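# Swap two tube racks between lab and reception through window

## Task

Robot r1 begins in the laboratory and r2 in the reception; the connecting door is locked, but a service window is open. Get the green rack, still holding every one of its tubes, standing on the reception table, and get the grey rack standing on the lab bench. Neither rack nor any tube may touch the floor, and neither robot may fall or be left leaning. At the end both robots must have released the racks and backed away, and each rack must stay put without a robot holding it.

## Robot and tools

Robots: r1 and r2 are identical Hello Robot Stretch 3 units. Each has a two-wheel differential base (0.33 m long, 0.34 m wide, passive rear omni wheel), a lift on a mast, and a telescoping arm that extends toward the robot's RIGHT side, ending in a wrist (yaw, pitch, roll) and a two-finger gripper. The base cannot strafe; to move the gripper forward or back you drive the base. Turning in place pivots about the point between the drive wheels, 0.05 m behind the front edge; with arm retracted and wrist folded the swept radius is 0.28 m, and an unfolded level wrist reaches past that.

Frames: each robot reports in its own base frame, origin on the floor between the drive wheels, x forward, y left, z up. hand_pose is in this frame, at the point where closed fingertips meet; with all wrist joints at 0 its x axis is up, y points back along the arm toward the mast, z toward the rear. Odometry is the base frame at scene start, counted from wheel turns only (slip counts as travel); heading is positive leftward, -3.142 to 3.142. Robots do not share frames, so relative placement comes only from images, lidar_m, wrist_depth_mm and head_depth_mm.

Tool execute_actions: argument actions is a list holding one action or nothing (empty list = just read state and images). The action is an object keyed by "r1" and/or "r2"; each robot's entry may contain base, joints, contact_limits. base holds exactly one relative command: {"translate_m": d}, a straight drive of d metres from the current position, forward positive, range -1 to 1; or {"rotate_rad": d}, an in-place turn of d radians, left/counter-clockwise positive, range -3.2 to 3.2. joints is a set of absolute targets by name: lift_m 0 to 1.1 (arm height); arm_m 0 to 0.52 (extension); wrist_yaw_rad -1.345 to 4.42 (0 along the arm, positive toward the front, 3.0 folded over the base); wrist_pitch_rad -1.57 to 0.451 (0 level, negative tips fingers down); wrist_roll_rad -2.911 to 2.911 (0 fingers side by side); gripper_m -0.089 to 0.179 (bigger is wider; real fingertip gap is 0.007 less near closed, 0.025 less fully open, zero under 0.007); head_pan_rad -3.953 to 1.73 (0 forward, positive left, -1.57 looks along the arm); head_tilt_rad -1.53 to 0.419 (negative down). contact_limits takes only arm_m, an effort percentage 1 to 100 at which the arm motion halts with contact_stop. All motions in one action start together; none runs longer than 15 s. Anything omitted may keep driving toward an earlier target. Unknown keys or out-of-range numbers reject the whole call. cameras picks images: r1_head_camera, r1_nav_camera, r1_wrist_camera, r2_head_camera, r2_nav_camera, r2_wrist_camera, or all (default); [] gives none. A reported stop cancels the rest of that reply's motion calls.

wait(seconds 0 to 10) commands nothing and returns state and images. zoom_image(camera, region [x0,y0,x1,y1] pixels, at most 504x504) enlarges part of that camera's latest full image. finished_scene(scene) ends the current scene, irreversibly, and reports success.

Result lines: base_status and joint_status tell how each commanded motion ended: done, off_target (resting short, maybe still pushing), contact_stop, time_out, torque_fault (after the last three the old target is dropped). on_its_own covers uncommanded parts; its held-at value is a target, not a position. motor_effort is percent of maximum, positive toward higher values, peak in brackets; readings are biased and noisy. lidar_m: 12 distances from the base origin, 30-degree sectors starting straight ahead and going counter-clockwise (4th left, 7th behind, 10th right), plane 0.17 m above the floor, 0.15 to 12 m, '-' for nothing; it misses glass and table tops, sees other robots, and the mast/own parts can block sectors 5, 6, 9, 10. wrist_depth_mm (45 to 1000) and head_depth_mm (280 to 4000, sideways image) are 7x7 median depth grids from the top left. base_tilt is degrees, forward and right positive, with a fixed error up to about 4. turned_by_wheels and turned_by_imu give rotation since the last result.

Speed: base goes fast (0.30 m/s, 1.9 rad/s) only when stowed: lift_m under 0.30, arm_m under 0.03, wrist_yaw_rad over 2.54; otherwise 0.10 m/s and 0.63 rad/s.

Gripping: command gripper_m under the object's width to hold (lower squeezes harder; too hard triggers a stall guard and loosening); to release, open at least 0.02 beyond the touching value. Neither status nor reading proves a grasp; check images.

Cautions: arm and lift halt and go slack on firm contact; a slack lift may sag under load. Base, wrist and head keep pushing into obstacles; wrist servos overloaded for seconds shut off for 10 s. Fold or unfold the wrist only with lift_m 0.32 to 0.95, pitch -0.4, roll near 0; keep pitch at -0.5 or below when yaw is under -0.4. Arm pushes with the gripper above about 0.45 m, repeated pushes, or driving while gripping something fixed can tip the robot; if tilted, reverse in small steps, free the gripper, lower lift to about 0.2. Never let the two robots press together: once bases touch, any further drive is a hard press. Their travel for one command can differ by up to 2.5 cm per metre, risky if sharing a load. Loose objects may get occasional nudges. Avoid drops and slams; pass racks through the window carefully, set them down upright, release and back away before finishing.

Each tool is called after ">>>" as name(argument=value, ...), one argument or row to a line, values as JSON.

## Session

>>> execute_actions(
  actions=[],
)

Scene clock: 0.00 s.
r1.base_odometry: x=+0.000 y=+0.000 heading=+0.000 (m, m, rad; r1's odometry frame)
r1.turned_by_wheels: +0.000 (rad since the last result)
r1.turned_by_imu: +0.000 (rad since the last result)
r1.base_tilt: forward=+0.0 right=-1.4 (deg)
r1.lidar_m: 1.26 2.10 2.31 1.15 1.79 2.05 1.13 0.93 0.92 1.06 1.11 1.11
r1.head_depth_mm: 1130 1129 1130 1134 1140 1137 1136 / 1224 1227 1221 1232 1242 1239 1240 / 1337 1336 1347 1339 1340 1346 1350 / 1469 1474 1477 1472 1478 1477 1491 / 1621 1623 1636 1645 1644 1651 1670 / 1790 1843 1841 1845 1857 1860 1864 / 1948 2097 2111 2114 2126 2144 2076
r1.base_status: not commanded
r1.joint_positions: lift_m=+0.398 arm_m=+0.000 wrist_yaw_rad=+3.065 wrist_pitch_rad=-0.403 wrist_roll_rad=-0.010 gripper_m=+0.037 head_pan_rad=+0.001 head_tilt_rad=+0.011
r1.joint_status: not commanded
r1.motor_effort: left_wheel=+1 right_wheel=+1 lift_m=+39 arm_m=+0 wrist_yaw_rad=-1 wrist_pitch_rad=+6 wrist_roll_rad=+0 gripper_m=+0 head_pan_rad=-1 head_tilt_rad=+3 (%)
r1.hand_pose: x=-0.0040 y=+0.0802 z=+0.4145 quat_wxyz=(+0.168, +0.694, +0.116, +0.690) (m; r1's base frame)
r1.wrist_depth_mm: - - - - - - - / - - - - - - - / - - - - - - - / 943 942 951 924 924 941 904 / 782 774 - 790 790 757 748 / 665 655 - 642 - 643 652 / 580 576 563 579 574 560 553
r2.base_odometry: x=+0.000 y=+0.000 heading=+0.000 (m, m, rad; r2's odometry frame)
r2.turned_by_wheels: +0.000 (rad since the last result)
r2.turned_by_imu: +0.000 (rad since the last result)
r2.base_tilt: forward=-2.1 right=-0.5 (deg)
r2.lidar_m: 0.94 0.86 0.90 1.11 2.30 1.73 1.18 2.36 1.86 1.20 1.09 1.13
r2.head_depth_mm: 1253 1258 1280 1294 1299 1316 1327 / 1309 1311 1299 1295 1304 1291 1292 / 1193 1189 1146 1144 1141 1146 1140 / 1069 1071 1067 1066 1064 1059 1064 / 989 991 989 986 981 983 981 / 921 922 919 915 914 916 913 / 860 859 860 856 857 855 853
r2.base_status: not commanded
r2.joint_positions: lift_m=+0.338 arm_m=-0.003 wrist_yaw_rad=+2.897 wrist_pitch_rad=-0.399 wrist_roll_rad=+0.011 gripper_m=+0.037 head_pan_rad=+0.016 head_tilt_rad=+0.006
r2.joint_status: not commanded
r2.motor_effort: left_wheel=+0 right_wheel=+0 lift_m=+23 arm_m=+0 wrist_yaw_rad=+0 wrist_pitch_rad=+5 wrist_roll_rad=+0 gripper_m=+0 head_pan_rad=+1 head_tilt_rad=+2 (%)
r2.hand_pose: x=+0.0336 y=+0.0780 z=+0.3553 quat_wxyz=(+0.224, +0.708, +0.054, +0.667) (m; r2's base frame)
r2.wrist_depth_mm: - - - - 858 744 622 / - - - - 925 782 664 / - - - - 985 831 697 / 772 - 832 856 883 848 735 / 633 - 689 681 701 715 724 / 536 532 535 562 581 586 605 / 468 481 - 491 492 501 507
pictures: r1_head_camera (sideways: a quarter turn clockwise sets it upright), r1_nav_camera (sideways: a quarter turn counterclockwise sets it upright), r1_wrist_camera, r2_head_camera (sideways: a quarter turn clockwise sets it upright), r2_nav_camera (sideways: a quarter turn counterclockwise sets it upright), r2_wrist_camera
camera_calibration (this result's frames):
r1_head_camera: T_world_to_cam=[[0.0215436, 0.0163835, -0.999634, 1.31756], [0.0028714, 0.999861, 0.0164491, -0.0197512], [0.999764, -0.00322472, 0.0214935, -0.0766374], [0, 0, 0, 1]] pos_world=[0.0482911, -0.00208489, 1.31905]
r1_nav_camera: T_world_to_cam=[[0.0220206, -0.0149806, 0.999645, -1.25857], [-0.0101645, -0.999839, -0.0147596, 0.0658824], [0.999706, -0.00983583, -0.0221693, -0.0162766], [0, 0, 0, 1]] pos_world=[0.044656, 0.0468576, 1.25874]
r1_wrist_camera: T_world_to_cam=[[0.994092, -0.107926, -0.0115104, 0.0144881], [-0.0723511, -0.579868, -0.811491, 0.411089], [0.0809068, 0.80753, -0.584251, 0.340984], [0, 0, 0, 1]] pos_world=[-0.0122477, -0.0354138, 0.532982]
r2_head_camera: T_world_to_cam=[[-0.0120536, 0.0390565, -0.999164, 1.32127], [-0.018522, 0.999057, 0.0392758, -0.0549224], [0.999756, 0.0189799, -0.0113189, -0.0359534], [0, 0, 0, 1]] pos_world=[0.0508534, 0.00394875, 1.32192]
r2_nav_camera: T_world_to_cam=[[-0.022927, -0.0592421, 0.99798, -1.25371], [0.0612136, -0.996453, -0.0577451, 0.119032], [0.997861, 0.059766, 0.0264721, -0.0868761], [0, 0, 0, 1]] pos_world=[0.0506602, 0.04953, 1.26035]
r2_wrist_camera: T_world_to_cam=[[0.963075, -0.264925, 0.047974, -0.0404522], [-0.113415, -0.560811, -0.820139, 0.365026], [0.244179, 0.784415, -0.570149, 0.29785], [0, 0, 0, 1]] pos_world=[0.00762916, -0.0396442, 0.471131]
Images, in order (width x height): r1_head_camera 896x504, r1_nav_camera 672x504, r1_wrist_camera 644x364, r2_head_camera 896x504, r2_nav_camera 672x504, r2_wrist_camera 644x364.

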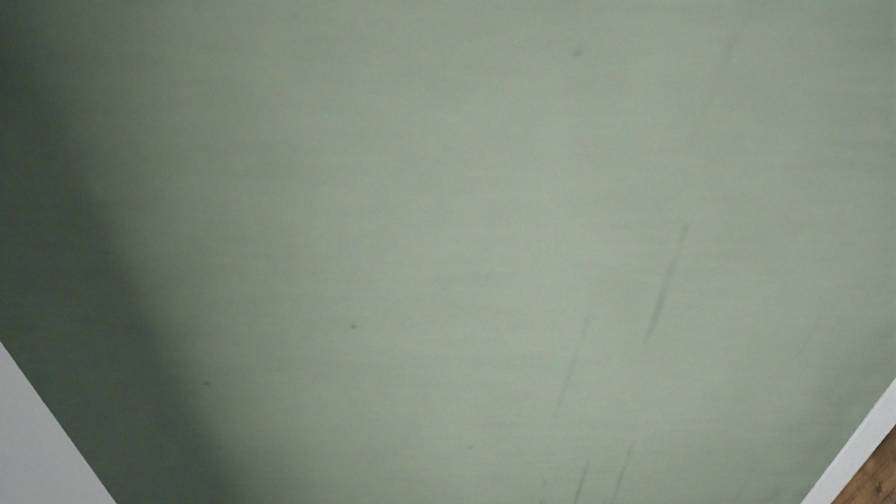

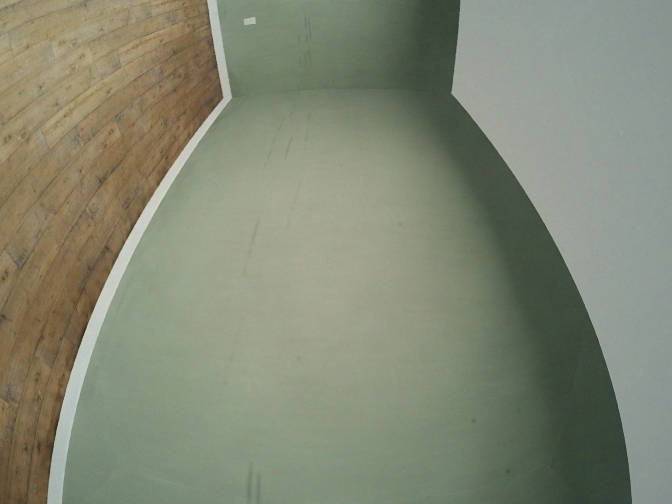

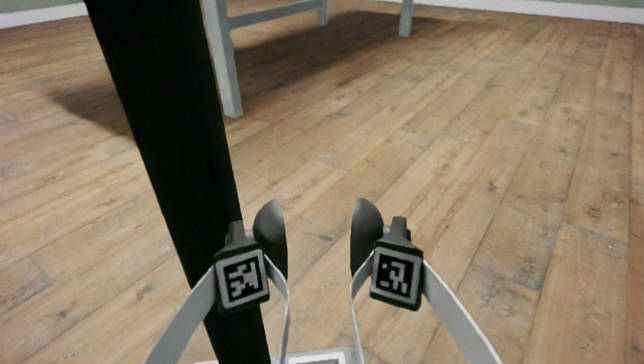

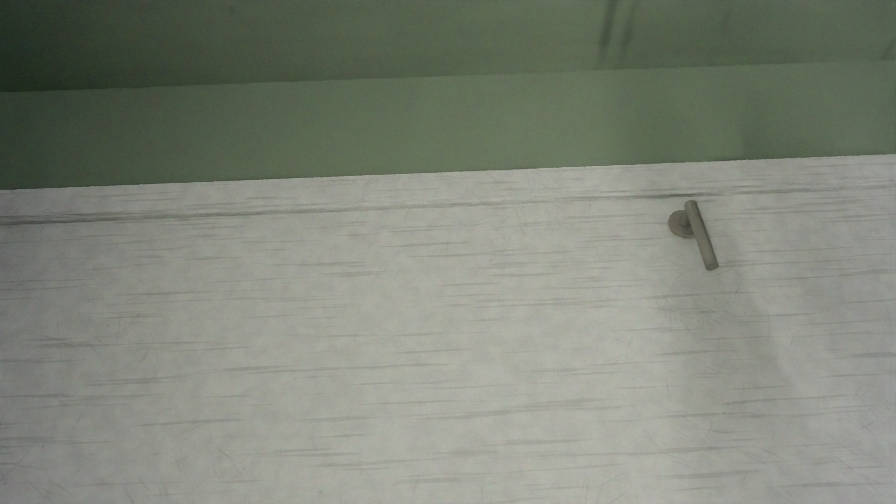

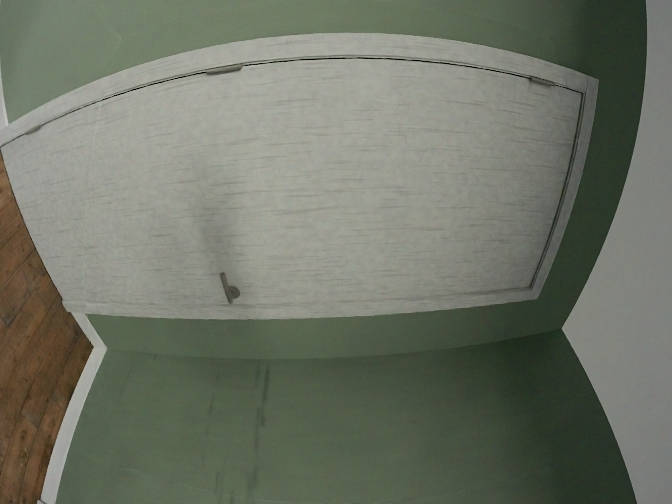

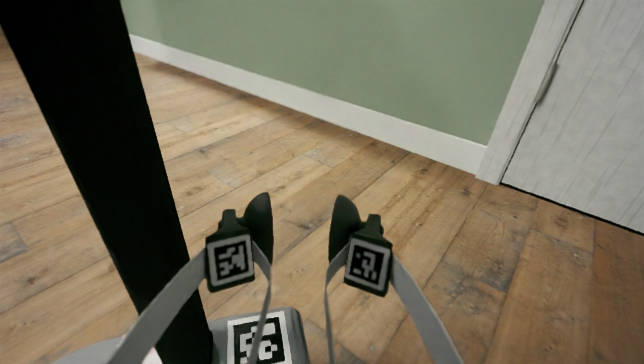

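>>> execute_actions(
  actions=[
    {"r1":{"base":{"rotate_rad":-1.95},"joints":{"lift_m":0.28,"head_pan_rad":-2.85,"head_tilt_rad":-0.45}},"r2":{"base":{"rotate_rad":-2.75},"joints":{"lift_m":0.28,"head_pan_rad":-0.3,"head_tilt_rad":-0.45}}},
  ],
  cameras=["r1_head_camera","r2_head_camera"],
)

Scene clock: 3.60 s.
r1.base_odometry: x=+0.000 y=+0.000 heading=-1.950 (m, m, rad; r1's odometry frame)
r1.turned_by_wheels: -1.950 (rad since the last result)
r1.turned_by_imu: -1.966 (rad since the last result)
r1.base_tilt: forward=+0.1 right=-1.3 (deg)
r1.lidar_m: 0.94 1.17 1.11 1.12 1.38 2.83 2.31 1.15 3.63 1.60 1.04 0.92
r1.head_depth_mm: 3073 3285 3469 2954 2111 1649 1348 / 3265 3513 3525 2817 2125 1655 1351 / 3490 3747 2166 2973 2123 1650 1348 / 3723 - 1807 2659 2107 1651 1357 / - - 1983 2343 2105 1657 1355 / - - 1984 1290 1904 1561 1351 / 3750 - - 1461 2044 1656 1355
r1.base_status: done
r1.joint_positions: lift_m=+0.280 arm_m=+0.000 wrist_yaw_rad=+3.065 wrist_pitch_rad=-0.404 wrist_roll_rad=-0.010 gripper_m=+0.037 head_pan_rad=-2.843 head_tilt_rad=-0.445
r1.joint_status: all done
r1.motor_effort: left_wheel=+3(11) right_wheel=-2(7) lift_m=+31(35) arm_m=-1(0) wrist_yaw_rad=-1(0) wrist_pitch_rad=+6(6) wrist_roll_rad=+0(0) gripper_m=+0(0) head_pan_rad=-5(56) head_tilt_rad=-3(26) (%)
r1.hand_pose: x=-0.0040 y=+0.0801 z=+0.2962 quat_wxyz=(+0.168, +0.694, +0.116, +0.690) (m; r1's base frame)
r1.wrist_depth_mm: - - - - - - 935 / - - - - - - - / 949 947 932 916 917 889 898 / 742 748 730 721 725 715 700 / 614 598 - 597 619 595 587 / 520 522 - 532 - 506 499 / 461 - - - 440 436 435
r2.base_odometry: x=+0.000 y=+0.000 heading=-2.750 (m, m, rad; r2's odometry frame)
r2.turned_by_wheels: -2.750 (rad since the last result)
r2.turned_by_imu: -2.798 (rad since the last result)
r2.base_tilt: forward=-2.1 right=-0.5 (deg)
r2.lidar_m: 2.37 2.30 1.28 1.09 1.12 1.01 0.87 0.85 1.02 1.75 1.73 1.19
r2.head_depth_mm: - - 1790 1301 1930 1657 1362 / - - 1809 1388 2030 1583 1377 / 3958 - 1838 2602 2115 1674 1381 / 3682 - 1973 2935 2140 1676 1390 / 3503 3735 2477 2960 2149 1680 1392 / 3307 3497 3718 2822 2166 1703 1394 / 3114 3305 3578 3015 2184 1709 1395
r2.base_status: done
r2.joint_positions: lift_m=+0.280 arm_m=-0.003 wrist_yaw_rad=+2.897 wrist_pitch_rad=-0.399 wrist_roll_rad=+0.011 gripper_m=+0.037 head_pan_rad=-0.293 head_tilt_rad=-0.445
r2.joint_status: all done
r2.motor_effort: left_wheel=+3(12) right_wheel=-3(8) lift_m=+18(18) arm_m=+0(0) wrist_yaw_rad=+0(1) wrist_pitch_rad=+5(5) wrist_roll_rad=+0(0) gripper_m=+0(0) head_pan_rad=-3(29) head_tilt_rad=-3(29) (%)
r2.hand_pose: x=+0.0336 y=+0.0780 z=+0.2973 quat_wxyz=(+0.224, +0.708, +0.054, +0.667) (m; r2's base frame)
r2.wrist_depth_mm: - 952 - - - - - / - - - - - - - / 848 916 945 969 - - - / 677 - 723 752 769 799 813 / 557 - 602 592 612 632 643 / 466 - - 490 510 521 526 / - - - 427 430 441 449
pictures: r1_head_camera (sideways: a quarter turn clockwise sets it upright), r2_head_camera (sideways: a quarter turn clockwise sets it upright)
camera_calibration (this result's frames):
r1_head_camera: T_world_to_cam=[[0.406585, 0.107921, -0.907216, 1.19432], [0.28369, -0.958827, 0.0130799, -0.0170689], [-0.868452, -0.262686, -0.420461, 0.510014], [0, 0, 0, 1]] pos_world=[-0.0378264, -0.0112846, 1.29817]
r2_head_camera: T_world_to_cam=[[-0.415118, 0.166249, -0.894449, 1.18684], [0.302731, 0.952376, 0.0365164, -0.053267], [0.857922, -0.255619, -0.445677, 0.530262], [0, 0, 0, 1]] pos_world=[0.0538791, -0.0110346, 1.29984]
Images, in order (width x height): r1_head_camera 896x504, r2_head_camera 896x504.

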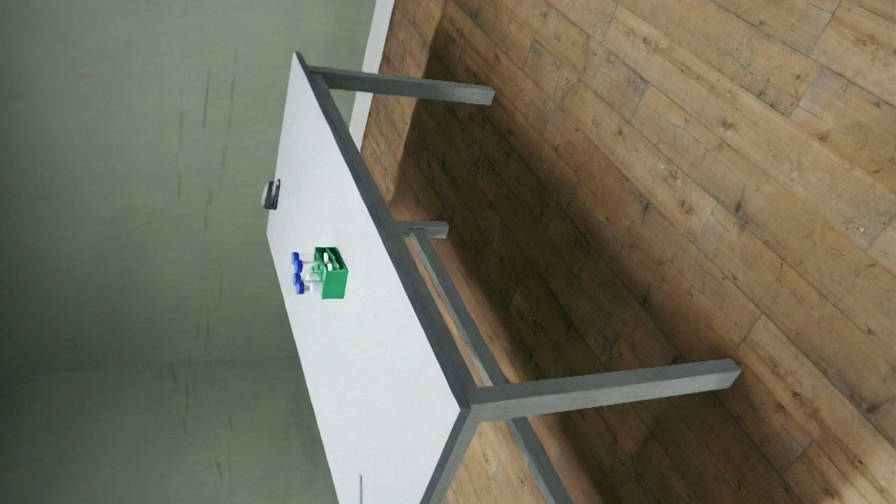

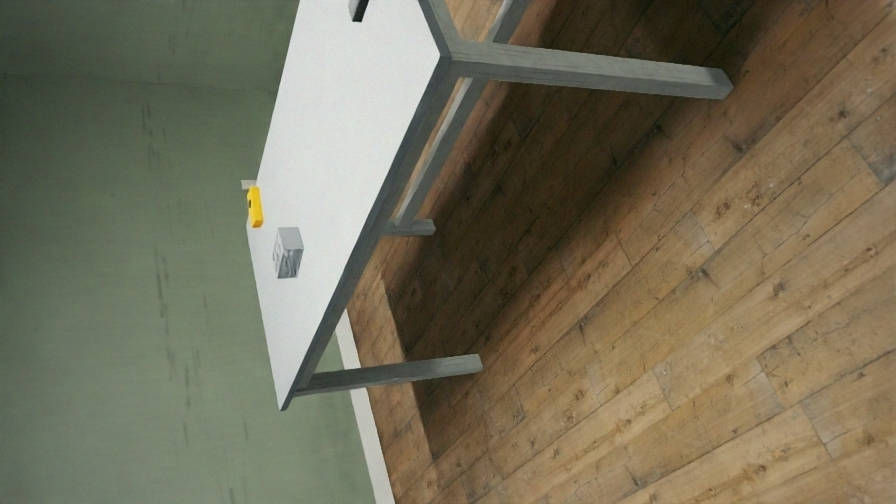

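>>> execute_actions(
  actions=[
    {"r1":{"base":{"rotate_rad":0.05},"joints":{"head_pan_rad":-1.57,"head_tilt_rad":-0.7}},"r2":{"base":{"translate_m":0.26},"joints":{"head_pan_rad":-1.57,"head_tilt_rad":-0.7}}},
  ],
  cameras=[],
)

>>> execute_actions(
  actions=[
    {"r1":{"base":{"translate_m":-1}},"r2":{"base":{"translate_m":1}}},
  ],
  cameras=[],
)

>>> execute_actions(
  actions=[
    {"r1":{"base":{"translate_m":-0.57},"joints":{"lift_m":0.93}},"r2":{"base":{"translate_m":0.57},"joints":{"lift_m":0.93}}},
  ],
  cameras=[],
)

>>> execute_actions(
  actions=[
    {"r1":{"base":{"rotate_rad":-0.4},"joints":{"wrist_yaw_rad":1.57}},"r2":{"base":{"rotate_rad":0.335},"joints":{"wrist_yaw_rad":1.57}}},
  ],
  cameras=["r1_head_camera","r2_head_camera"],
)

Scene clock: 7.17 s.
r1.base_odometry: x=+0.000 y=+0.000 heading=-1.900 (m, m, rad; r1's odometry frame)
r1.turned_by_wheels: +0.050 (rad since the last result)
r1.turned_by_imu: +0.050 (rad since the last result)
r1.base_tilt: forward=+0.0 right=-1.4 (deg)
r1.lidar_m: 0.95 1.19 1.11 1.13 1.45 3.22 2.32 1.16 3.63 1.51 1.02 0.92
r1.head_depth_mm: 3161 3413 2548 1982 1621 1369 1181 / 3219 3472 2571 2008 1621 1368 1183 / 2628 3026 2575 1993 1619 1367 1190 / 2051 2322 2430 1984 1632 1368 1192 / 1787 1673 2052 1994 1624 1371 1190 / 3773 1394 1689 1814 1632 1377 1185 / - 1394 1420 1545 1574 1371 1187
r1.base_status: done
r1.joint_positions: lift_m=+0.280 arm_m=+0.000 wrist_yaw_rad=+3.065 wrist_pitch_rad=-0.404 wrist_roll_rad=-0.010 gripper_m=+0.037 head_pan_rad=-1.577 head_tilt_rad=-0.691
r1.joint_status: all done
r1.motor_effort: left_wheel=-2(5) right_wheel=+3(5) lift_m=+30(30) arm_m=+0(0) wrist_yaw_rad=-1(0) wrist_pitch_rad=+6(6) wrist_roll_rad=-1(0) gripper_m=+0(0) head_pan_rad=+5(55) head_tilt_rad=-4(20) (%)
r1.hand_pose: x=-0.0040 y=+0.0801 z=+0.2962 quat_wxyz=(+0.168, +0.694, +0.116, +0.690) (m; r1's base frame)
r1.wrist_depth_mm: - - - - - 993 933 / - - - - - - 986 / 944 921 934 923 909 902 905 / 751 732 738 731 723 717 702 / 603 602 - 600 621 584 584 / 516 525 - 538 - 499 496 / 463 - - - 438 439 436
r2.base_odometry: x=-0.240 y=-0.099 heading=-2.750 (m, m, rad; r2's odometry frame)
r2.turned_by_wheels: +0.000 (rad since the last result)
r2.turned_by_imu: +0.000 (rad since the last result)
r2.base_tilt: forward=-2.2 right=-0.6 (deg)
r2.lidar_m: 2.11 2.44 1.39 1.17 1.17 1.30 1.11 1.14 1.31 2.24 1.56 0.98
r2.head_depth_mm: 1768 1962 2123 1950 1611 1376 1199 / 2174 2367 2407 1959 1623 1377 1206 / 2696 2941 2488 1961 1619 1387 1205 / 3317 3443 2526 1985 1635 1392 1213 / 3334 3483 2527 1992 1649 1395 1213 / 3234 3429 2552 2004 1645 1405 1220 / 3140 3359 2560 2006 1645 1407 1221
r2.base_status: done
r2.joint_positions: lift_m=+0.280 arm_m=-0.003 wrist_yaw_rad=+2.897 wrist_pitch_rad=-0.399 wrist_roll_rad=+0.011 gripper_m=+0.037 head_pan_rad=-1.563 head_tilt_rad=-0.691
r2.joint_status: all done
r2.motor_effort: left_wheel=+2(11) right_wheel=-3(7) lift_m=+19(19) arm_m=+1(0) wrist_yaw_rad=+0(1) wrist_pitch_rad=+5(5) wrist_roll_rad=+0(0) gripper_m=+0(0) head_pan_rad=-3(45) head_tilt_rad=-4(22) (%)
r2.hand_pose: x=+0.0336 y=+0.0780 z=+0.2973 quat_wxyz=(+0.224, +0.708, +0.054, +0.667) (m; r2's base frame)
r2.wrist_depth_mm: - - - - - - - / - - - - - - - / 863 938 963 977 - - - / 681 - 721 747 757 785 823 / 559 - 605 596 619 618 640 / 472 - - 496 508 514 531 / - - - 421 432 434 451
pictures: none
No camera images: the call's "cameras" was empty. Leave "cameras" out to get every camera's image.

Scene clock: 12.27 s.
r1.base_odometry: x=+0.323 y=+0.946 heading=-1.900 (m, m, rad; r1's odometry frame)
r1.turned_by_wheels: +0.000 (rad since the last result)
r1.turned_by_imu: -0.003 (rad since the last result)
r1.base_tilt: forward=-0.1 right=-1.3 (deg)
r1.lidar_m: 1.87 1.63 1.52 1.55 1.98 2.45 1.31 1.24 1.15 0.53 2.01 1.86
r1.head_depth_mm: 2788 3095 1046 807 676 1365 1177 / 2881 3143 1048 807 717 1364 1184 / 2978 3238 2586 808 773 1347 1186 / 3139 3404 2569 1997 869 1313 1174 / 3222 3454 2564 2006 1639 1375 1193 / 2855 3092 2593 1993 1626 1371 1189 / 2464 2638 2621 2013 1634 1380 1191
r1.base_status: done
r1.joint_positions: lift_m=+0.280 arm_m=+0.000 wrist_yaw_rad=+3.065 wrist_pitch_rad=-0.404 wrist_roll_rad=-0.010 gripper_m=+0.037 head_pan_rad=-1.577 head_tilt_rad=-0.691
r1.joint_status: not commanded
r1.motor_effort: left_wheel=-2(11) right_wheel=+2(6) lift_m=+31(30) arm_m=-1(0) wrist_yaw_rad=+0(1) wrist_pitch_rad=+6(6) wrist_roll_rad=+0(0) gripper_m=+0(1) head_pan_rad=+5(4) head_tilt_rad=-3(4) (%)
r1.hand_pose: x=-0.0040 y=+0.0801 z=+0.2961 quat_wxyz=(+0.168, +0.694, +0.116, +0.690) (m; r1's base frame)
r1.wrist_depth_mm: - - - - - - - / - - - - - - - / 942 927 924 916 917 899 887 / 740 730 728 714 722 708 722 / 612 603 - 604 612 592 588 / 510 518 - 532 - 496 501 / 461 - - - 440 440 433
r2.base_odometry: x=-1.165 y=-0.481 heading=-2.750 (m, m, rad; r2's odometry frame)
r2.turned_by_wheels: +0.000 (rad since the last result)
r2.turned_by_imu: +0.002 (rad since the last result)
r2.base_tilt: forward=-2.1 right=-0.6 (deg)
r2.lidar_m: 1.13 2.21 1.69 1.46 1.46 1.66 2.09 2.10 0.70 1.22 1.22 1.13
r2.head_depth_mm: 3389 3359 2460 864 1540 1370 1201 / 3364 3362 1002 842 1548 1329 1206 / 3239 3423 1006 819 1634 1382 1203 / 3140 3353 1010 802 1593 1388 1211 / 3071 3317 1021 807 1567 1398 1216 / 2987 3215 1034 811 1529 1403 1222 / 2899 3166 1035 817 770 1408 1224
r2.base_status: done
r2.joint_positions: lift_m=+0.280 arm_m=-0.003 wrist_yaw_rad=+2.897 wrist_pitch_rad=-0.399 wrist_roll_rad=+0.011 gripper_m=+0.037 head_pan_rad=-1.563 head_tilt_rad=-0.691
r2.joint_status: not commanded
r2.motor_effort: left_wheel=+2(11) right_wheel=-2(6) lift_m=+19(19) arm_m=+0(0) wrist_yaw_rad=+0(0) wrist_pitch_rad=+5(5) wrist_roll_rad=+0(0) gripper_m=-1(1) head_pan_rad=-3(3) head_tilt_rad=-4(4) (%)
r2.hand_pose: x=+0.0336 y=+0.0780 z=+0.2973 quat_wxyz=(+0.224, +0.708, +0.054, +0.667) (m; r2's base frame)
r2.wrist_depth_mm: - - - - - - - / - - - - - - - / 858 948 955 995 - - - / 691 - 723 751 767 785 815 / 561 - 598 591 612 626 644 / 473 - - 490 513 506 531 / - - - 425 432 443 447
pictures: none
No camera images: the call's "cameras" was empty. Leave "cameras" out to get every camera's image.

Scene clock: 19.00 s.
r1.base_odometry: x=+0.508 y=+1.486 heading=-1.900 (m, m, rad; r1's odometry frame)
r1.turned_by_wheels: +0.000 (rad since the last result)
r1.turned_by_imu: -0.002 (rad since the last result)
r1.base_tilt: forward=+0.0 right=-1.4 (deg)
r1.lidar_m: 2.42 1.88 1.76 1.79 2.06 1.93 0.74 0.99 0.92 0.93 0.74 0.77
r1.head_depth_mm: 2531 2843 2542 809 - - 480 / 2655 2991 1041 673 634 - 502 / 2753 3062 1043 810 667 - - / 2870 3233 1046 812 688 - 1150 / 3000 3319 1051 809 689 - 1164 / 3105 3408 1047 813 661 593 1166 / 3127 3302 1049 813 663 1295 1190
r1.base_status: done
r1.joint_positions: lift_m=+0.930 arm_m=+0.000 wrist_yaw_rad=+3.065 wrist_pitch_rad=-0.404 wrist_roll_rad=-0.010 gripper_m=+0.037 head_pan_rad=-1.577 head_tilt_rad=-0.691
r1.joint_status: all done
r1.motor_effort: left_wheel=-2(10) right_wheel=+3(7) lift_m=+47(49) arm_m=+0(0) wrist_yaw_rad=-1(0) wrist_pitch_rad=+6(6) wrist_roll_rad=+0(0) gripper_m=+1(0) head_pan_rad=+4(4) head_tilt_rad=-3(4) (%)
r1.hand_pose: x=-0.0040 y=+0.0800 z=+0.9455 quat_wxyz=(+0.168, +0.694, +0.116, +0.690) (m; r1's base frame)
r1.wrist_depth_mm: - - - - - - - / - - - - - - - / - - - - - - - / - - - - - - - / - - - - - - - / - - - - - - - / - - - - - - -
r2.base_odometry: x=-1.691 y=-0.699 heading=-2.750 (m, m, rad; r2's odometry frame)
r2.turned_by_wheels: +0.000 (rad since the last result)
r2.turned_by_imu: +0.000 (rad since the last result)
r2.base_tilt: forward=-2.1 right=-0.6 (deg)
r2.lidar_m: 1.66 1.66 1.87 1.61 1.61 1.84 2.64 1.04 1.24 1.07 1.06 0.60
r2.head_depth_mm: 3311 3347 994 802 - - 1178 / 3182 3413 1001 793 691 - 1199 / 3070 3264 1011 796 694 - - / 3001 3288 1016 801 686 - 1172 / 2918 3147 1021 775 701 - 1193 / 2805 3099 1030 765 670 608 1213 / 2747 3054 1035 815 671 610 1217
r2.base_status: done
r2.joint_positions: lift_m=+0.930 arm_m=-0.003 wrist_yaw_rad=+2.897 wrist_pitch_rad=-0.399 wrist_roll_rad=+0.011 gripper_m=+0.037 head_pan_rad=-1.563 head_tilt_rad=-0.691
r2.joint_status: all done
r2.motor_effort: left_wheel=+3(10) right_wheel=-2(7) lift_m=+27(33) arm_m=+1(0) wrist_yaw_rad=+0(1) wrist_pitch_rad=+5(5) wrist_roll_rad=+0(0) gripper_m=-1(1) head_pan_rad=-3(3) head_tilt_rad=-4(4) (%)
r2.hand_pose: x=+0.0336 y=+0.0779 z=+0.9468 quat_wxyz=(+0.224, +0.708, +0.054, +0.667) (m; r2's base frame)
r2.wrist_depth_mm: - - - - - - - / - - - - - - - / - - - - - - - / - - - - - - - / - - - - - - - / - - - - - - - / - - - - - - -
pictures: none
No camera images: the call's "cameras" was empty. Leave "cameras" out to get every camera's image.

Scene clock: 20.77 s.
r1.base_odometry: x=+0.508 y=+1.486 heading=-2.300 (m, m, rad; r1's odometry frame)
r1.turned_by_wheels: -0.400 (rad since the last result)
r1.turned_by_imu: -0.404 (rad since the last result)
r1.base_tilt: forward=+0.1 right=-1.3 (deg)
r1.lidar_m: 2.38 2.43 1.81 1.76 1.84 1.98 1.93 0.74 0.95 0.92 0.96 0.74
r1.head_depth_mm: 2626 2876 1042 805 - - 1123 / 2619 2946 1044 806 - - 1138 / 2616 2949 1042 809 708 - 1126 / 2619 2941 1046 810 645 572 - / 2634 2970 1046 812 640 571 - / 2660 2957 1049 812 647 585 - / 2656 2982 1053 814 661 - -
r1.base_status: done
r1.joint_positions: lift_m=+0.930 arm_m=+0.000 wrist_yaw_rad=+1.572 wrist_pitch_rad=-0.404 wrist_roll_rad=-0.010 gripper_m=+0.037 head_pan_rad=-1.577 head_tilt_rad=-0.691
r1.joint_status: all done
r1.motor_effort: left_wheel=+3(5) right_wheel=-2(4) lift_m=+47(47) arm_m=+0(1) wrist_yaw_rad=-2(4) wrist_pitch_rad=+6(6) wrist_roll_rad=+0(0) gripper_m=+0(0) head_pan_rad=+4(4) head_tilt_rad=-2(3) (%)
r1.hand_pose: x=+0.2048 y=-0.1454 z=+0.9455 quat_wxyz=(+0.592, +0.588, -0.386, +0.393) (m; r1's base frame)
r1.wrist_depth_mm: - - - - - - - / - - - - - - - / - - - - 663 663 645 / - - - - 526 519 517 / - - - - 450 428 426 / - - - - - 366 361 / - - - - - 319 316
r2.base_odometry: x=-1.691 y=-0.699 heading=-2.415 (m, m, rad; r2's odometry frame)
r2.turned_by_wheels: +0.335 (rad since the last result)
r2.turned_by_imu: +0.341 (rad since the last result)
r2.base_tilt: forward=-2.1 right=-0.6 (deg)
r2.lidar_m: 1.66 1.76 1.64 1.61 1.70 2.46 2.64 1.05 1.09 1.07 0.59 1.70
r2.head_depth_mm: 2836 3080 998 802 - - 1172 / 2861 3115 1001 771 - - 1154 / 2863 3133 1008 755 703 - - / 2871 3135 1013 800 663 1398 - / 2877 3184 1022 805 665 1378 - / 2891 3177 1028 810 669 1420 - / 2894 3203 1035 814 670 634 -
r2.base_status: done
r2.joint_positions: lift_m=+0.930 arm_m=-0.003 wrist_yaw_rad=+1.572 wrist_pitch_rad=-0.399 wrist_roll_rad=+0.011 gripper_m=+0.037 head_pan_rad=-1.563 head_tilt_rad=-0.691
r2.joint_status: all done
r2.motor_effort: left_wheel=-2(5) right_wheel=+3(6) lift_m=+27(27) arm_m=+0(1) wrist_yaw_rad=-1(1) wrist_pitch_rad=+5(5) wrist_roll_rad=+0(0) gripper_m=+0(0) head_pan_rad=-3(3) head_tilt_rad=-4(4) (%)
r2.hand_pose: x=+0.2054 y=-0.1420 z=+0.9468 quat_wxyz=(+0.587, +0.591, -0.393, +0.388) (m; r2's base frame)
r2.wrist_depth_mm: - - - - - - - / - - - - - - - / - - - - - - - / - - - - - - - / - - - - - 475 465 / - - - - - 507 384 / - - - - - 596 326
pictures: r1_head_camera (sideways: a quarter turn clockwise sets it upright), r2_head_camera (sideways: a quarter turn clockwise sets it upright)
camera_calibration (this result's frames):
r1_head_camera: T_world_to_cam=[[0.0201711, 0.628843, -0.77727, 1.02723], [0.999757, -0.0196134, 0.0100768, -0.0175236], [-0.00890819, -0.777285, -0.629086, 0.776209], [0, 0, 0, 1]] pos_world=[0.00371365, -0.0429738, 1.28691]
r2_head_camera: T_world_to_cam=[[0.034295, 0.650678, -0.758579, 1.00694], [0.999372, -0.0155777, 0.0318193, -0.0513905], [0.00888723, -0.759194, -0.650804, 0.802317], [0, 0, 0, 1]] pos_world=[0.00969477, -0.0468812, 1.28763]
Images, in order (width x height): r1_head_camera 896x504, r2_head_camera 896x504.

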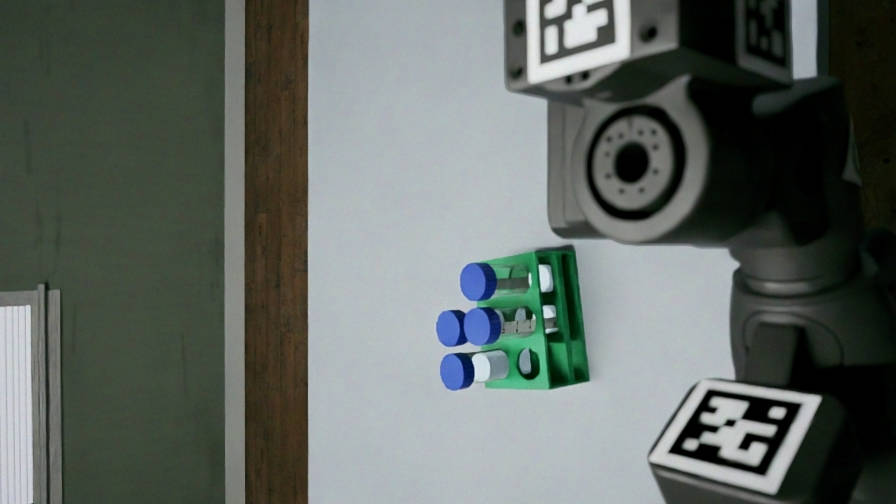

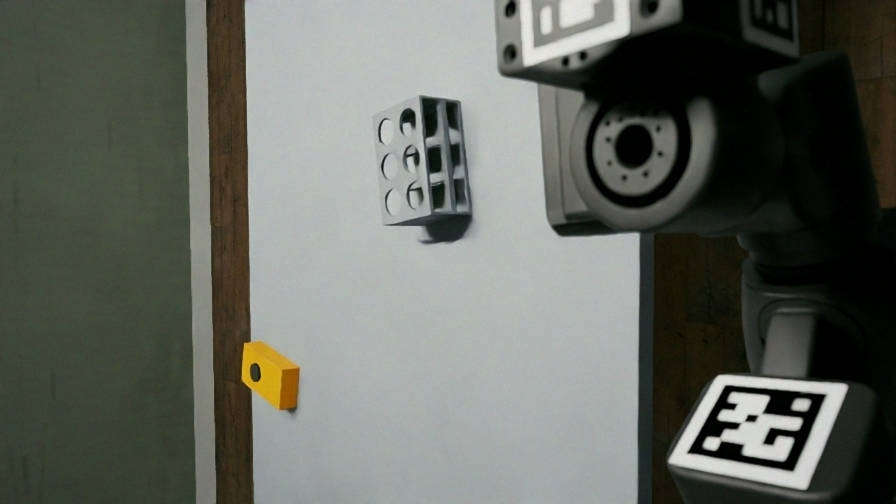

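>>> execute_actions(
  actions=[
    {"r1":{"base":{"translate_m":0.095},"joints":{"lift_m":1.05,"arm_m":0.15,"gripper_m":0.179}},"r2":{"base":{"translate_m":-0.045},"joints":{"lift_m":0.98,"arm_m":0.2,"gripper_m":0.179}}},
  ],
  cameras=[],
)

>>> execute_actions(
  actions=[
    {"r1":{"joints":{"wrist_pitch_rad":-1.57,"wrist_yaw_rad":0.41,"arm_m":0.38}},"r2":{"joints":{"wrist_pitch_rad":-1.57,"wrist_yaw_rad":1.68,"arm_m":0.51}}},
  ],
  cameras=["r1_wrist_camera","r2_wrist_camera"],
)

Scene clock: 24.20 s.
r1.base_odometry: x=+0.444 y=+1.415 heading=-2.300 (m, m, rad; r1's odometry frame)
r1.turned_by_wheels: +0.000 (rad since the last result)
r1.turned_by_imu: -0.001 (rad since the last result)
r1.base_tilt: forward=-0.1 right=-1.3 (deg)
r1.lidar_m: 2.29 2.37 1.81 1.76 1.84 2.09 2.03 0.83 0.95 0.92 0.96 0.65
r1.head_depth_mm: - 2979 1041 809 660 557 1118 / - - 1000 810 660 556 1116 / - - 945 808 642 558 1115 / 2660 2892 - 638 636 559 1118 / 2648 2975 - 762 663 558 1115 / 2632 2881 - 786 662 560 1114 / 2681 - 2662 764 662 559 1122
r1.base_status: done
r1.joint_positions: lift_m=+1.050 arm_m=+0.150 wrist_yaw_rad=+1.570 wrist_pitch_rad=-0.404 wrist_roll_rad=-0.010 gripper_m=+0.179 head_pan_rad=-1.577 head_tilt_rad=-0.691
r1.joint_status: all done
r1.motor_effort: left_wheel=+3(8) right_wheel=-3(2) lift_m=+47(48) arm_m=+8(9) wrist_yaw_rad=-2(2) wrist_pitch_rad=+6(6) wrist_roll_rad=+0(0) gripper_m=+0(91) head_pan_rad=+4(5) head_tilt_rad=-5(4) (%)
r1.hand_pose: x=+0.2047 y=-0.2947 z=+1.0654 quat_wxyz=(+0.593, +0.588, -0.386, +0.392) (m; r1's base frame)
r1.wrist_depth_mm: - - - - - - - / - - - - - - - / - - - - - - - / - - - - - - 721 / - - - 614 599 606 616 / - - - 513 515 518 517 / - - - 451 451 443 432
r2.base_odometry: x=-1.658 y=-0.669 heading=-2.415 (m, m, rad; r2's odometry frame)
r2.turned_by_wheels: +0.000 (rad since the last result)
r2.turned_by_imu: -0.001 (rad since the last result)
r2.base_tilt: forward=-2.1 right=-0.6 (deg)
r2.lidar_m: 1.70 1.80 1.64 1.61 1.70 2.45 2.60 1.01 1.09 1.06 0.63 0.63
r2.head_depth_mm: 2799 - 992 788 654 1348 1203 / 2799 - 984 792 656 1358 1205 / 2796 - - 758 659 1357 1204 / 2875 3143 - 756 662 1366 1213 / 2851 3141 1108 760 665 1367 1219 / 2874 3219 - - 667 1371 1217 / 2877 3189 1040 816 655 1380 1225
r2.base_status: done
r2.joint_positions: lift_m=+0.980 arm_m=+0.200 wrist_yaw_rad=+1.570 wrist_pitch_rad=-0.399 wrist_roll_rad=+0.011 gripper_m=+0.179 head_pan_rad=-1.563 head_tilt_rad=-0.691
r2.joint_status: all done
r2.motor_effort: left_wheel=-2(6) right_wheel=+3(3) lift_m=+27(34) arm_m=+7(9) wrist_yaw_rad=-1(1) wrist_pitch_rad=+5(5) wrist_roll_rad=+0(0) gripper_m=+0(86) head_pan_rad=-3(3) head_tilt_rad=-4(4) (%)
r2.hand_pose: x=+0.2054 y=-0.3448 z=+0.9968 quat_wxyz=(+0.588, +0.591, -0.394, +0.388) (m; r2's base frame)
r2.wrist_depth_mm: - - - - - - - / - - - - - - - / - - - - - - - / - - - - - - - / - - - - 516 - 544 / - - - - 426 - 447 / - - - - 367 371 381
pictures: none
No camera images: the call's "cameras" was empty. Leave "cameras" out to get every camera's image.

Scene clock: 27.70 s.
r1.base_odometry: x=+0.444 y=+1.415 heading=-2.300 (m, m, rad; r1's odometry frame)
r1.turned_by_wheels: +0.000 (rad since the last result)
r1.turned_by_imu: -0.001 (rad since the last result)
r1.base_tilt: forward=-0.1 right=-1.4 (deg)
r1.lidar_m: 2.28 2.37 1.81 1.76 1.84 2.08 2.02 0.83 0.95 0.92 0.96 0.66
r1.head_depth_mm: 2714 2926 1041 808 659 559 1111 / 2580 2956 1042 807 660 558 1124 / - - 995 812 642 560 1118 / 2637 2881 1007 658 634 558 1120 / 2619 2952 1046 787 662 560 1115 / 2652 2939 1046 811 661 559 1125 / 2608 2959 1046 813 663 561 1123
r1.base_status: not commanded
r1.joint_positions: lift_m=+1.050 arm_m=+0.380 wrist_yaw_rad=+0.410 wrist_pitch_rad=-1.563 wrist_roll_rad=-0.010 gripper_m=+0.179 head_pan_rad=-1.577 head_tilt_rad=-0.691
r1.joint_status: all done
r1.motor_effort: left_wheel=+3(3) right_wheel=-2(2) lift_m=+47(47) arm_m=+8(5) wrist_yaw_rad=-2(3) wrist_pitch_rad=-3(6) wrist_roll_rad=+0(0) gripper_m=+0(0) head_pan_rad=+4(4) head_tilt_rad=-5(4) (%)
r1.hand_pose: x=-0.0305 y=-0.5043 z=+0.9320 quat_wxyz=(+0.595, +0.592, -0.387, -0.383) (m; r1's base frame)
r1.wrist_depth_mm: 303 303 305 306 306 307 308 / 311 312 312 315 317 319 318 / 322 322 320 321 327 326 329 / 332 331 315 211 335 337 340 / 341 343 342 219 347 348 350 / - 353 358 356 358 360 359 / - 369 368 370 373 374 379
r2.base_odometry: x=-1.658 y=-0.669 heading=-2.415 (m, m, rad; r2's odometry frame)
r2.turned_by_wheels: +0.000 (rad since the last result)
r2.turned_by_imu: -0.001 (rad since the last result)
r2.base_tilt: forward=-2.1 right=-0.5 (deg)
r2.lidar_m: 1.70 1.81 1.64 1.61 1.71 2.46 2.60 1.00 1.09 1.06 0.63 0.63
r2.head_depth_mm: 2762 - 979 788 654 1352 1197 / - 3107 1001 793 656 1352 1201 / 2880 3102 1009 759 658 1359 1205 / 2774 3093 980 757 661 1364 1211 / 2860 3153 1021 805 665 1370 1211 / 2872 3183 1029 811 667 1367 1221 / 2881 3184 1037 814 669 1372 1222
r2.base_status: not commanded
r2.joint_positions: lift_m=+0.980 arm_m=+0.510 wrist_yaw_rad=+1.679 wrist_pitch_rad=-1.563 wrist_roll_rad=+0.011 gripper_m=+0.179 head_pan_rad=-1.563 head_tilt_rad=-0.691
r2.joint_status: all done
r2.motor_effort: left_wheel=-1(3) right_wheel=+3(3) lift_m=+28(27) arm_m=+7(9) wrist_yaw_rad=+1(0) wrist_pitch_rad=-2(5) wrist_roll_rad=+0(0) gripper_m=+0(0) head_pan_rad=-3(3) head_tilt_rad=-4(4) (%)
r2.hand_pose: x=-0.0434 y=-0.6572 z=+0.8621 quat_wxyz=(+0.706, +0.706, +0.032, +0.037) (m; r2's base frame)
r2.wrist_depth_mm: 233 234 238 239 242 244 246 / 240 241 245 246 249 251 256 / 249 248 250 252 256 260 263 / 255 257 252 204 266 269 271 / 260 265 237 242 274 275 282 / - 277 245 239 286 - 291 / 282 285 288 291 296 302 302
pictures: r1_wrist_camera, r2_wrist_camera
camera_calibration (this result's frames):
r1_wrist_camera: T_world_to_cam=[[-0.925966, -0.376771, 0.025124, -0.244529], [-0.363439, 0.907302, 0.211462, 0.277874], [-0.102468, 0.186675, -0.977063, 1.16492], [0, 0, 0, 1]] pos_world=[-0.00606977, -0.561708, 1.08558]
r2_wrist_camera: T_world_to_cam=[[0.141035, -0.989129, 0.0416229, -0.691532], [-0.970926, -0.12998, 0.201019, -0.274715], [-0.193424, -0.0687634, -0.978703, 0.954824], [0, 0, 0, 1]] pos_world=[0.0154883, -0.654065, 1.0185]
Images, in order (width x height): r1_wrist_camera 644x364, r2_wrist_camera 644x364.

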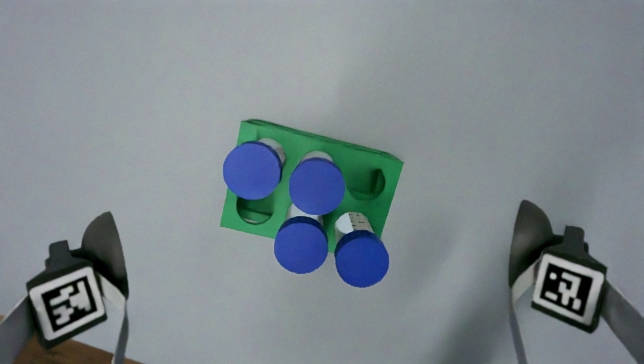

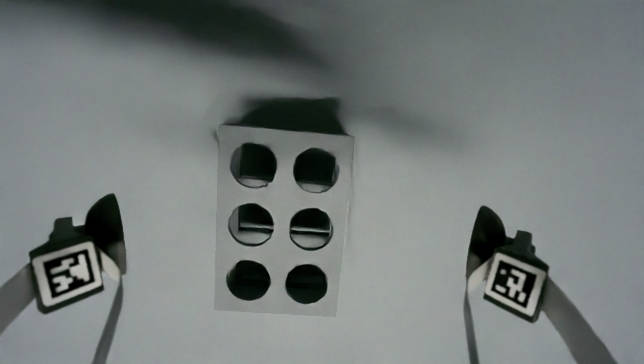

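>>> execute_actions(
  actions=[
    {"r1":{"base":{"translate_m":0.006},"joints":{"lift_m":0.922,"wrist_yaw_rad":0.48,"arm_m":0.377}},"r2":{"base":{"translate_m":-0.005},"joints":{"lift_m":0.92,"arm_m":0.497}}},
  ],
  cameras=["r1_wrist_camera","r2_wrist_camera"],
)

>>> execute_actions(
  actions=[
    {"r1":{"joints":{"gripper_m":0.099}},"r2":{"joints":{"gripper_m":0.05}}},
  ],
  cameras=["r1_wrist_camera","r1_head_camera"],
)

>>> execute_actions(
  actions=[
    {"r1":{"joints":{"lift_m":0.95}},"r2":{"base":{"rotate_rad":-0.0},"joints":{"lift_m":0.97}}},
  ],
  cameras=["r1_wrist_camera","r1_head_camera"],
)

Scene clock: 30.00 s.
r1.base_odometry: x=+0.440 y=+1.410 heading=-2.300 (m, m, rad; r1's odometry frame)
r1.turned_by_wheels: +0.000 (rad since the last result)
r1.turned_by_imu: +0.000 (rad since the last result)
r1.base_tilt: forward=-0.1 right=-1.3 (deg)
r1.lidar_m: 2.28 2.36 1.80 1.76 1.83 2.09 2.03 0.84 0.95 0.92 0.96 0.65
r1.head_depth_mm: 2611 2902 - 767 642 556 1115 / 2646 - 1006 805 661 557 1115 / 2633 - - 654 640 558 1117 / 2668 2927 2707 649 639 559 1116 / 2611 2997 1051 813 644 559 1123 / 2641 2989 1051 811 662 560 1120 / 2624 2976 1049 811 664 560 1120
r1.base_status: done
r1.joint_positions: lift_m=+0.922 arm_m=+0.377 wrist_yaw_rad=+0.478 wrist_pitch_rad=-1.564 wrist_roll_rad=-0.010 gripper_m=+0.179 head_pan_rad=-1.577 head_tilt_rad=-0.691
r1.joint_status: all done
r1.motor_effort: left_wheel=+2(6) right_wheel=-2(4) lift_m=+30(43) arm_m=-7(5) wrist_yaw_rad=+2(1) wrist_pitch_rad=-3(3) wrist_roll_rad=+0(0) gripper_m=+0(0) head_pan_rad=+4(4) head_tilt_rad=-4(4) (%)
r1.hand_pose: x=-0.0318 y=-0.5028 z=+0.8046 quat_wxyz=(+0.607, +0.605, -0.366, -0.363) (m; r1's base frame)
r1.wrist_depth_mm: 183 183 185 185 185 187 187 / 188 189 190 190 191 191 192 / 195 195 168 195 197 197 199 / 200 200 123 141 198 204 205 / 206 80 81 118 150 209 212 / - 83 83 83 151 218 219 / 224 222 221 86 129 226 229
r2.base_odometry: x=-1.654 y=-0.666 heading=-2.415 (m, m, rad; r2's odometry frame)
r2.turned_by_wheels: +0.000 (rad since the last result)
r2.turned_by_imu: +0.000 (rad since the last result)
r2.base_tilt: forward=-2.1 right=-0.5 (deg)
r2.lidar_m: 1.71 1.81 1.65 1.61 1.70 2.46 2.60 1.00 1.09 1.06 0.63 0.63
r2.head_depth_mm: 2810 3079 - 756 654 1351 1202 / 2823 - 967 794 657 1347 1204 / 2742 3176 969 756 660 1354 1209 / 2815 3146 979 759 661 1364 1212 / 2879 3178 1017 807 664 1364 1214 / 2868 3174 1028 808 668 1378 1217 / 2866 3201 1034 816 670 1382 1226
r2.base_status: done
r2.joint_positions: lift_m=+0.920 arm_m=+0.497 wrist_yaw_rad=+1.679 wrist_pitch_rad=-1.563 wrist_roll_rad=+0.011 gripper_m=+0.179 head_pan_rad=-1.563 head_tilt_rad=-0.691
r2.joint_status: all done
r2.motor_effort: left_wheel=-2(6) right_wheel=+3(3) lift_m=+19(27) arm_m=-4(5) wrist_yaw_rad=+1(0) wrist_pitch_rad=-2(2) wrist_roll_rad=+0(0) gripper_m=+1(0) head_pan_rad=-3(3) head_tilt_rad=-4(4) (%)
r2.hand_pose: x=-0.0434 y=-0.6450 z=+0.8025 quat_wxyz=(+0.706, +0.706, +0.032, +0.037) (m; r2's base frame)
r2.wrist_depth_mm: 180 180 182 183 186 187 189 / 184 186 188 190 192 194 196 / 190 192 191 138 197 200 202 / 196 199 193 194 203 207 209 / 201 204 201 145 210 211 216 / - 211 152 152 217 - 224 / 216 219 185 159 226 230 233
pictures: r1_wrist_camera, r2_wrist_camera
camera_calibration (this result's frames):
r1_wrist_camera: T_world_to_cam=[[-0.898323, -0.438616, 0.0251325, -0.272271], [-0.424008, 0.880542, 0.211806, 0.287299], [-0.115032, 0.179614, -0.976988, 1.03597], [0, 0, 0, 1]] pos_world=[-0.0036012, -0.558476, 0.958121]
r2_wrist_camera: T_world_to_cam=[[0.141048, -0.989128, 0.0416123, -0.67693], [-0.970863, -0.129974, 0.201324, -0.261469], [-0.193727, -0.0687962, -0.97864, 0.897288], [0, 0, 0, 1]] pos_world=[0.0154574, -0.641825, 0.958931]
Images, in order (width x height): r1_wrist_camera 644x364, r2_wrist_camera 644x364.

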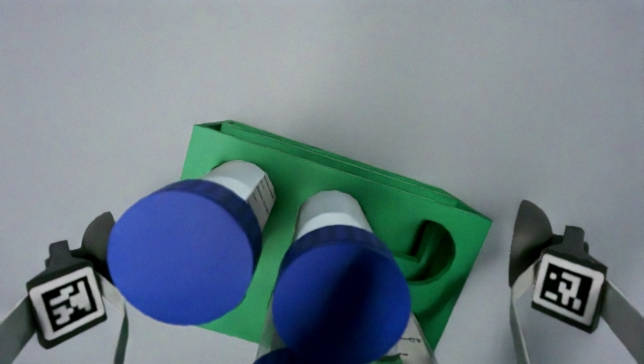

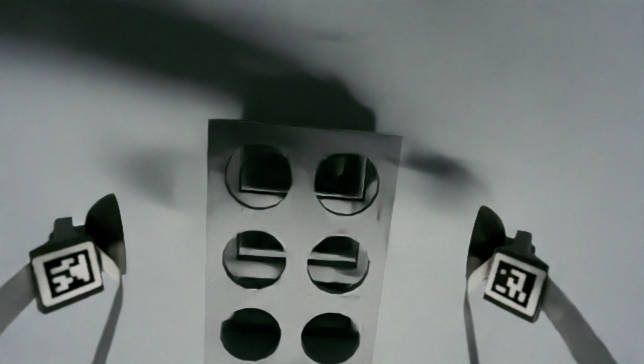

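Scene clock: 31.77 s.
r1.base_odometry: x=+0.440 y=+1.410 heading=-2.300 (m, m, rad; r1's odometry frame)
r1.turned_by_wheels: +0.000 (rad since the last result)
r1.turned_by_imu: +0.000 (rad since the last result)
r1.base_tilt: forward=+0.0 right=-1.3 (deg)
r1.lidar_m: 2.28 2.36 1.81 1.76 1.84 2.09 2.03 0.84 0.95 0.92 0.96 0.65
r1.head_depth_mm: 2614 2908 - 772 642 557 1116 / 2632 2827 1003 809 659 557 1118 / 2605 - - 634 638 558 1123 / 2647 2917 2708 642 632 559 1121 / 2646 2982 1044 811 663 559 1115 / 2642 2986 1049 814 664 559 1120 / 2653 2992 1050 813 663 558 1122
r1.base_status: not commanded
r1.joint_positions: lift_m=+0.922 arm_m=+0.377 wrist_yaw_rad=+0.478 wrist_pitch_rad=-1.568 wrist_roll_rad=-0.009 gripper_m=+0.100 head_pan_rad=-1.577 head_tilt_rad=-0.691
r1.joint_status: all done
r1.motor_effort: left_wheel=+3(3) right_wheel=-2(3) lift_m=+30(30) arm_m=-7(7) wrist_yaw_rad=+1(2) wrist_pitch_rad=-1(3) wrist_roll_rad=+0(1) gripper_m=-16(100) head_pan_rad=+4(4) head_tilt_rad=-3(4) (%)
r1.hand_pose: x=-0.0324 y=-0.5017 z=+0.8047 quat_wxyz=(+0.606, +0.605, -0.365, -0.364) (m; r1's base frame)
r1.wrist_depth_mm: 184 184 184 185 186 187 187 / 189 190 190 191 192 193 193 / 194 196 196 197 198 199 199 / 201 201 140 144 174 205 206 / 209 82 92 120 178 209 213 / 215 83 85 84 151 - 220 / 223 87 156 87 132 227 229
r2.base_odometry: x=-1.654 y=-0.666 heading=-2.415 (m, m, rad; r2's odometry frame)
r2.turned_by_wheels: +0.000 (rad since the last result)
r2.turned_by_imu: +0.000 (rad since the last result)
r2.base_tilt: forward=-2.1 right=-0.5 (deg)
r2.lidar_m: 1.71 1.81 1.65 1.61 1.71 2.46 2.60 1.00 1.09 1.06 0.63 0.63
r2.head_depth_mm: 2854 3068 - 756 655 1345 1201 / 2791 - 965 794 657 1361 1204 / 2780 3131 970 768 659 1351 1207 / 2837 3135 977 765 662 1363 1213 / 2890 3138 1019 805 666 1373 1214 / 2865 3170 1027 807 668 1375 1220 / 2859 3178 1036 816 672 1374 1222
r2.base_status: not commanded
r2.joint_positions: lift_m=+0.920 arm_m=+0.497 wrist_yaw_rad=+1.679 wrist_pitch_rad=-1.563 wrist_roll_rad=+0.011 gripper_m=+0.051 head_pan_rad=-1.563 head_tilt_rad=-0.691
r2.joint_status: all done
r2.motor_effort: left_wheel=-1(1) right_wheel=+3(3) lift_m=+19(19) arm_m=-4(5) wrist_yaw_rad=+1(0) wrist_pitch_rad=-2(2) wrist_roll_rad=+0(0) gripper_m=-18(90) head_pan_rad=-3(3) head_tilt_rad=-4(4) (%)
r2.hand_pose: x=-0.0434 y=-0.6449 z=+0.8025 quat_wxyz=(+0.706, +0.706, +0.032, +0.037) (m; r2's base frame)
r2.wrist_depth_mm: 179 180 182 184 185 187 190 / 184 186 187 189 191 193 196 / 191 191 190 134 197 200 202 / 195 197 189 190 203 206 208 / 203 204 140 141 175 213 215 / 208 212 175 149 220 221 224 / 215 219 181 155 226 231 231
pictures: r1_head_camera (sideways: a quarter turn clockwise sets it upright), r1_wrist_camera
camera_calibration (this result's frames):
r1_head_camera: T_world_to_cam=[[0.0201714, 0.628888, -0.777234, 1.02718], [0.999757, -0.0196141, 0.010076, -0.0175226], [-0.00890806, -0.777248, -0.629131, 0.776267], [0, 0, 0, 1]] pos_world=[0.00371365, -0.0429729, 1.28691]
r1_wrist_camera: T_world_to_cam=[[-0.898718, -0.4378, 0.0252463, -0.271996], [-0.422629, 0.880059, 0.216519, 0.28207], [-0.11701, 0.183919, -0.975952, 1.03707], [0, 0, 0, 1]] pos_world=[-0.00388825, -0.558057, 0.957928]
Images, in order (width x height): r1_head_camera 896x504, r1_wrist_camera 644x364.

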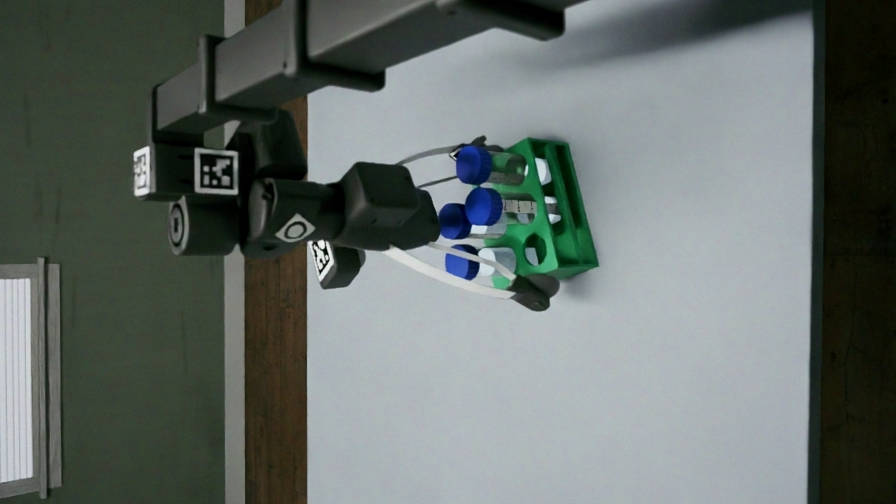

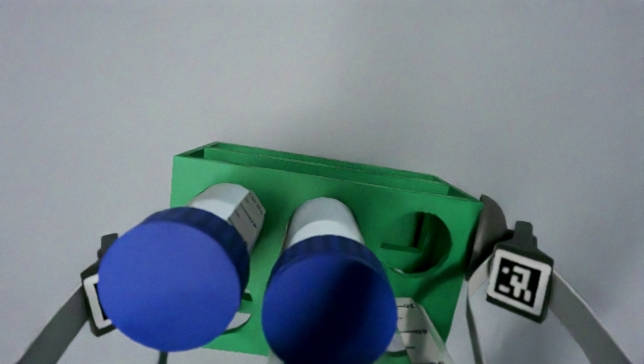

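Scene clock: 33.07 s.
r1.base_odometry: x=+0.440 y=+1.410 heading=-2.300 (m, m, rad; r1's odometry frame)
r1.turned_by_wheels: +0.000 (rad since the last result)
r1.turned_by_imu: +0.000 (rad since the last result)
r1.base_tilt: forward=+0.0 right=-1.3 (deg)
r1.lidar_m: 2.28 2.37 1.81 1.76 1.84 2.09 2.03 0.84 0.95 0.92 0.96 0.65
r1.head_depth_mm: 2630 2822 - 806 658 557 1119 / 2637 - 1044 805 660 557 1120 / 2637 - 2648 685 643 558 1118 / 2637 2918 1005 646 635 559 1116 / 2620 2970 1050 812 660 560 1118 / 2666 2978 1048 811 662 559 1121 / 2649 2951 1050 813 664 558 1118
r1.base_status: not commanded
r1.joint_positions: lift_m=+0.950 arm_m=+0.377 wrist_yaw_rad=+0.478 wrist_pitch_rad=-1.569 wrist_roll_rad=-0.009 gripper_m=+0.099 head_pan_rad=-1.577 head_tilt_rad=-0.691
r1.joint_status: all done
r1.motor_effort: left_wheel=+2(2) right_wheel=-2(2) lift_m=+47(48) arm_m=-7(7) wrist_yaw_rad=+2(0) wrist_pitch_rad=-1(1) wrist_roll_rad=-1(1) gripper_m=-6(17) head_pan_rad=+4(4) head_tilt_rad=-4(4) (%)
r1.hand_pose: x=-0.0325 y=-0.5015 z=+0.8322 quat_wxyz=(+0.606, +0.605, -0.365, -0.365) (m; r1's base frame)
r1.wrist_depth_mm: 208 209 209 211 211 212 211 / 213 215 215 217 218 219 219 / 222 221 222 222 223 225 227 / 228 229 166 167 184 233 234 / 236 233 110 110 177 240 243 / 244 240 181 114 180 - 252 / 253 255 256 118 120 258 261
r2.base_odometry: x=-1.654 y=-0.666 heading=-2.415 (m, m, rad; r2's odometry frame)
r2.turned_by_wheels: +0.000 (rad since the last result)
r2.turned_by_imu: +0.000 (rad since the last result)
r2.base_tilt: forward=-2.1 right=-0.6 (deg)
r2.lidar_m: 1.71 1.82 1.65 1.61 1.71 2.47 2.60 1.00 1.08 1.06 0.63 0.63
r2.head_depth_mm: 2803 - 996 790 653 1345 1195 / - 3083 1003 792 657 1352 1200 / - 3092 1007 753 660 1354 1209 / 2784 3166 1015 755 662 1362 1213 / 2862 3143 1022 806 665 1370 1212 / 2893 3154 1028 812 668 1372 1218 / 2878 3202 1037 814 672 1373 1220
r2.base_status: done
r2.joint_positions: lift_m=+0.970 arm_m=+0.497 wrist_yaw_rad=+1.679 wrist_pitch_rad=-1.563 wrist_roll_rad=+0.011 gripper_m=+0.051 head_pan_rad=-1.563 head_tilt_rad=-0.691
r2.joint_status: all done
r2.motor_effort: left_wheel=+0(0) right_wheel=+1(2) lift_m=+28(29) arm_m=-4(4) wrist_yaw_rad=+1(1) wrist_pitch_rad=-2(2) wrist_roll_rad=+0(0) gripper_m=-17(17) head_pan_rad=-3(3) head_tilt_rad=-4(4) (%)
r2.hand_pose: x=-0.0434 y=-0.6449 z=+0.8520 quat_wxyz=(+0.706, +0.706, +0.032, +0.037) (m; r2's base frame)
r2.wrist_depth_mm: 225 225 228 229 233 235 237 / 231 232 234 238 240 243 245 / 237 239 239 134 246 250 252 / 245 245 189 190 252 257 260 / 253 255 139 141 202 267 270 / 262 266 175 149 275 276 279 / 269 272 181 155 284 290 291
pictures: r1_head_camera (sideways: a quarter turn clockwise sets it upright), r1_wrist_camera
camera_calibration (this result's frames):
r1_head_camera: T_world_to_cam=[[0.0201712, 0.628888, -0.777234, 1.02718], [0.999757, -0.0196138, 0.010076, -0.0175226], [-0.00890778, -0.777248, -0.629131, 0.776267], [0, 0, 0, 1]] pos_world=[0.00371366, -0.0429729, 1.28691]
r1_wrist_camera: T_world_to_cam=[[-0.898735, -0.437764, 0.0252605, -0.272681], [-0.422524, 0.879972, 0.217078, 0.275461], [-0.117258, 0.184422, -0.975827, 1.06399], [0, 0, 0, 1]] pos_world=[-0.00391861, -0.557991, 0.985361]
Images, in order (width x height): r1_head_camera 896x504, r1_wrist_camera 644x364.

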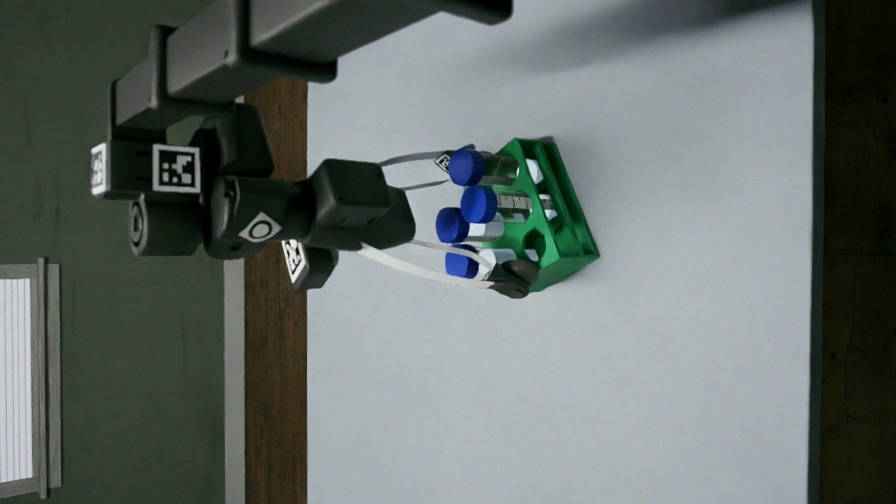

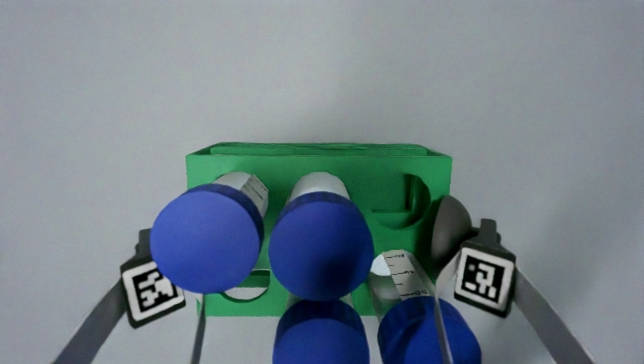

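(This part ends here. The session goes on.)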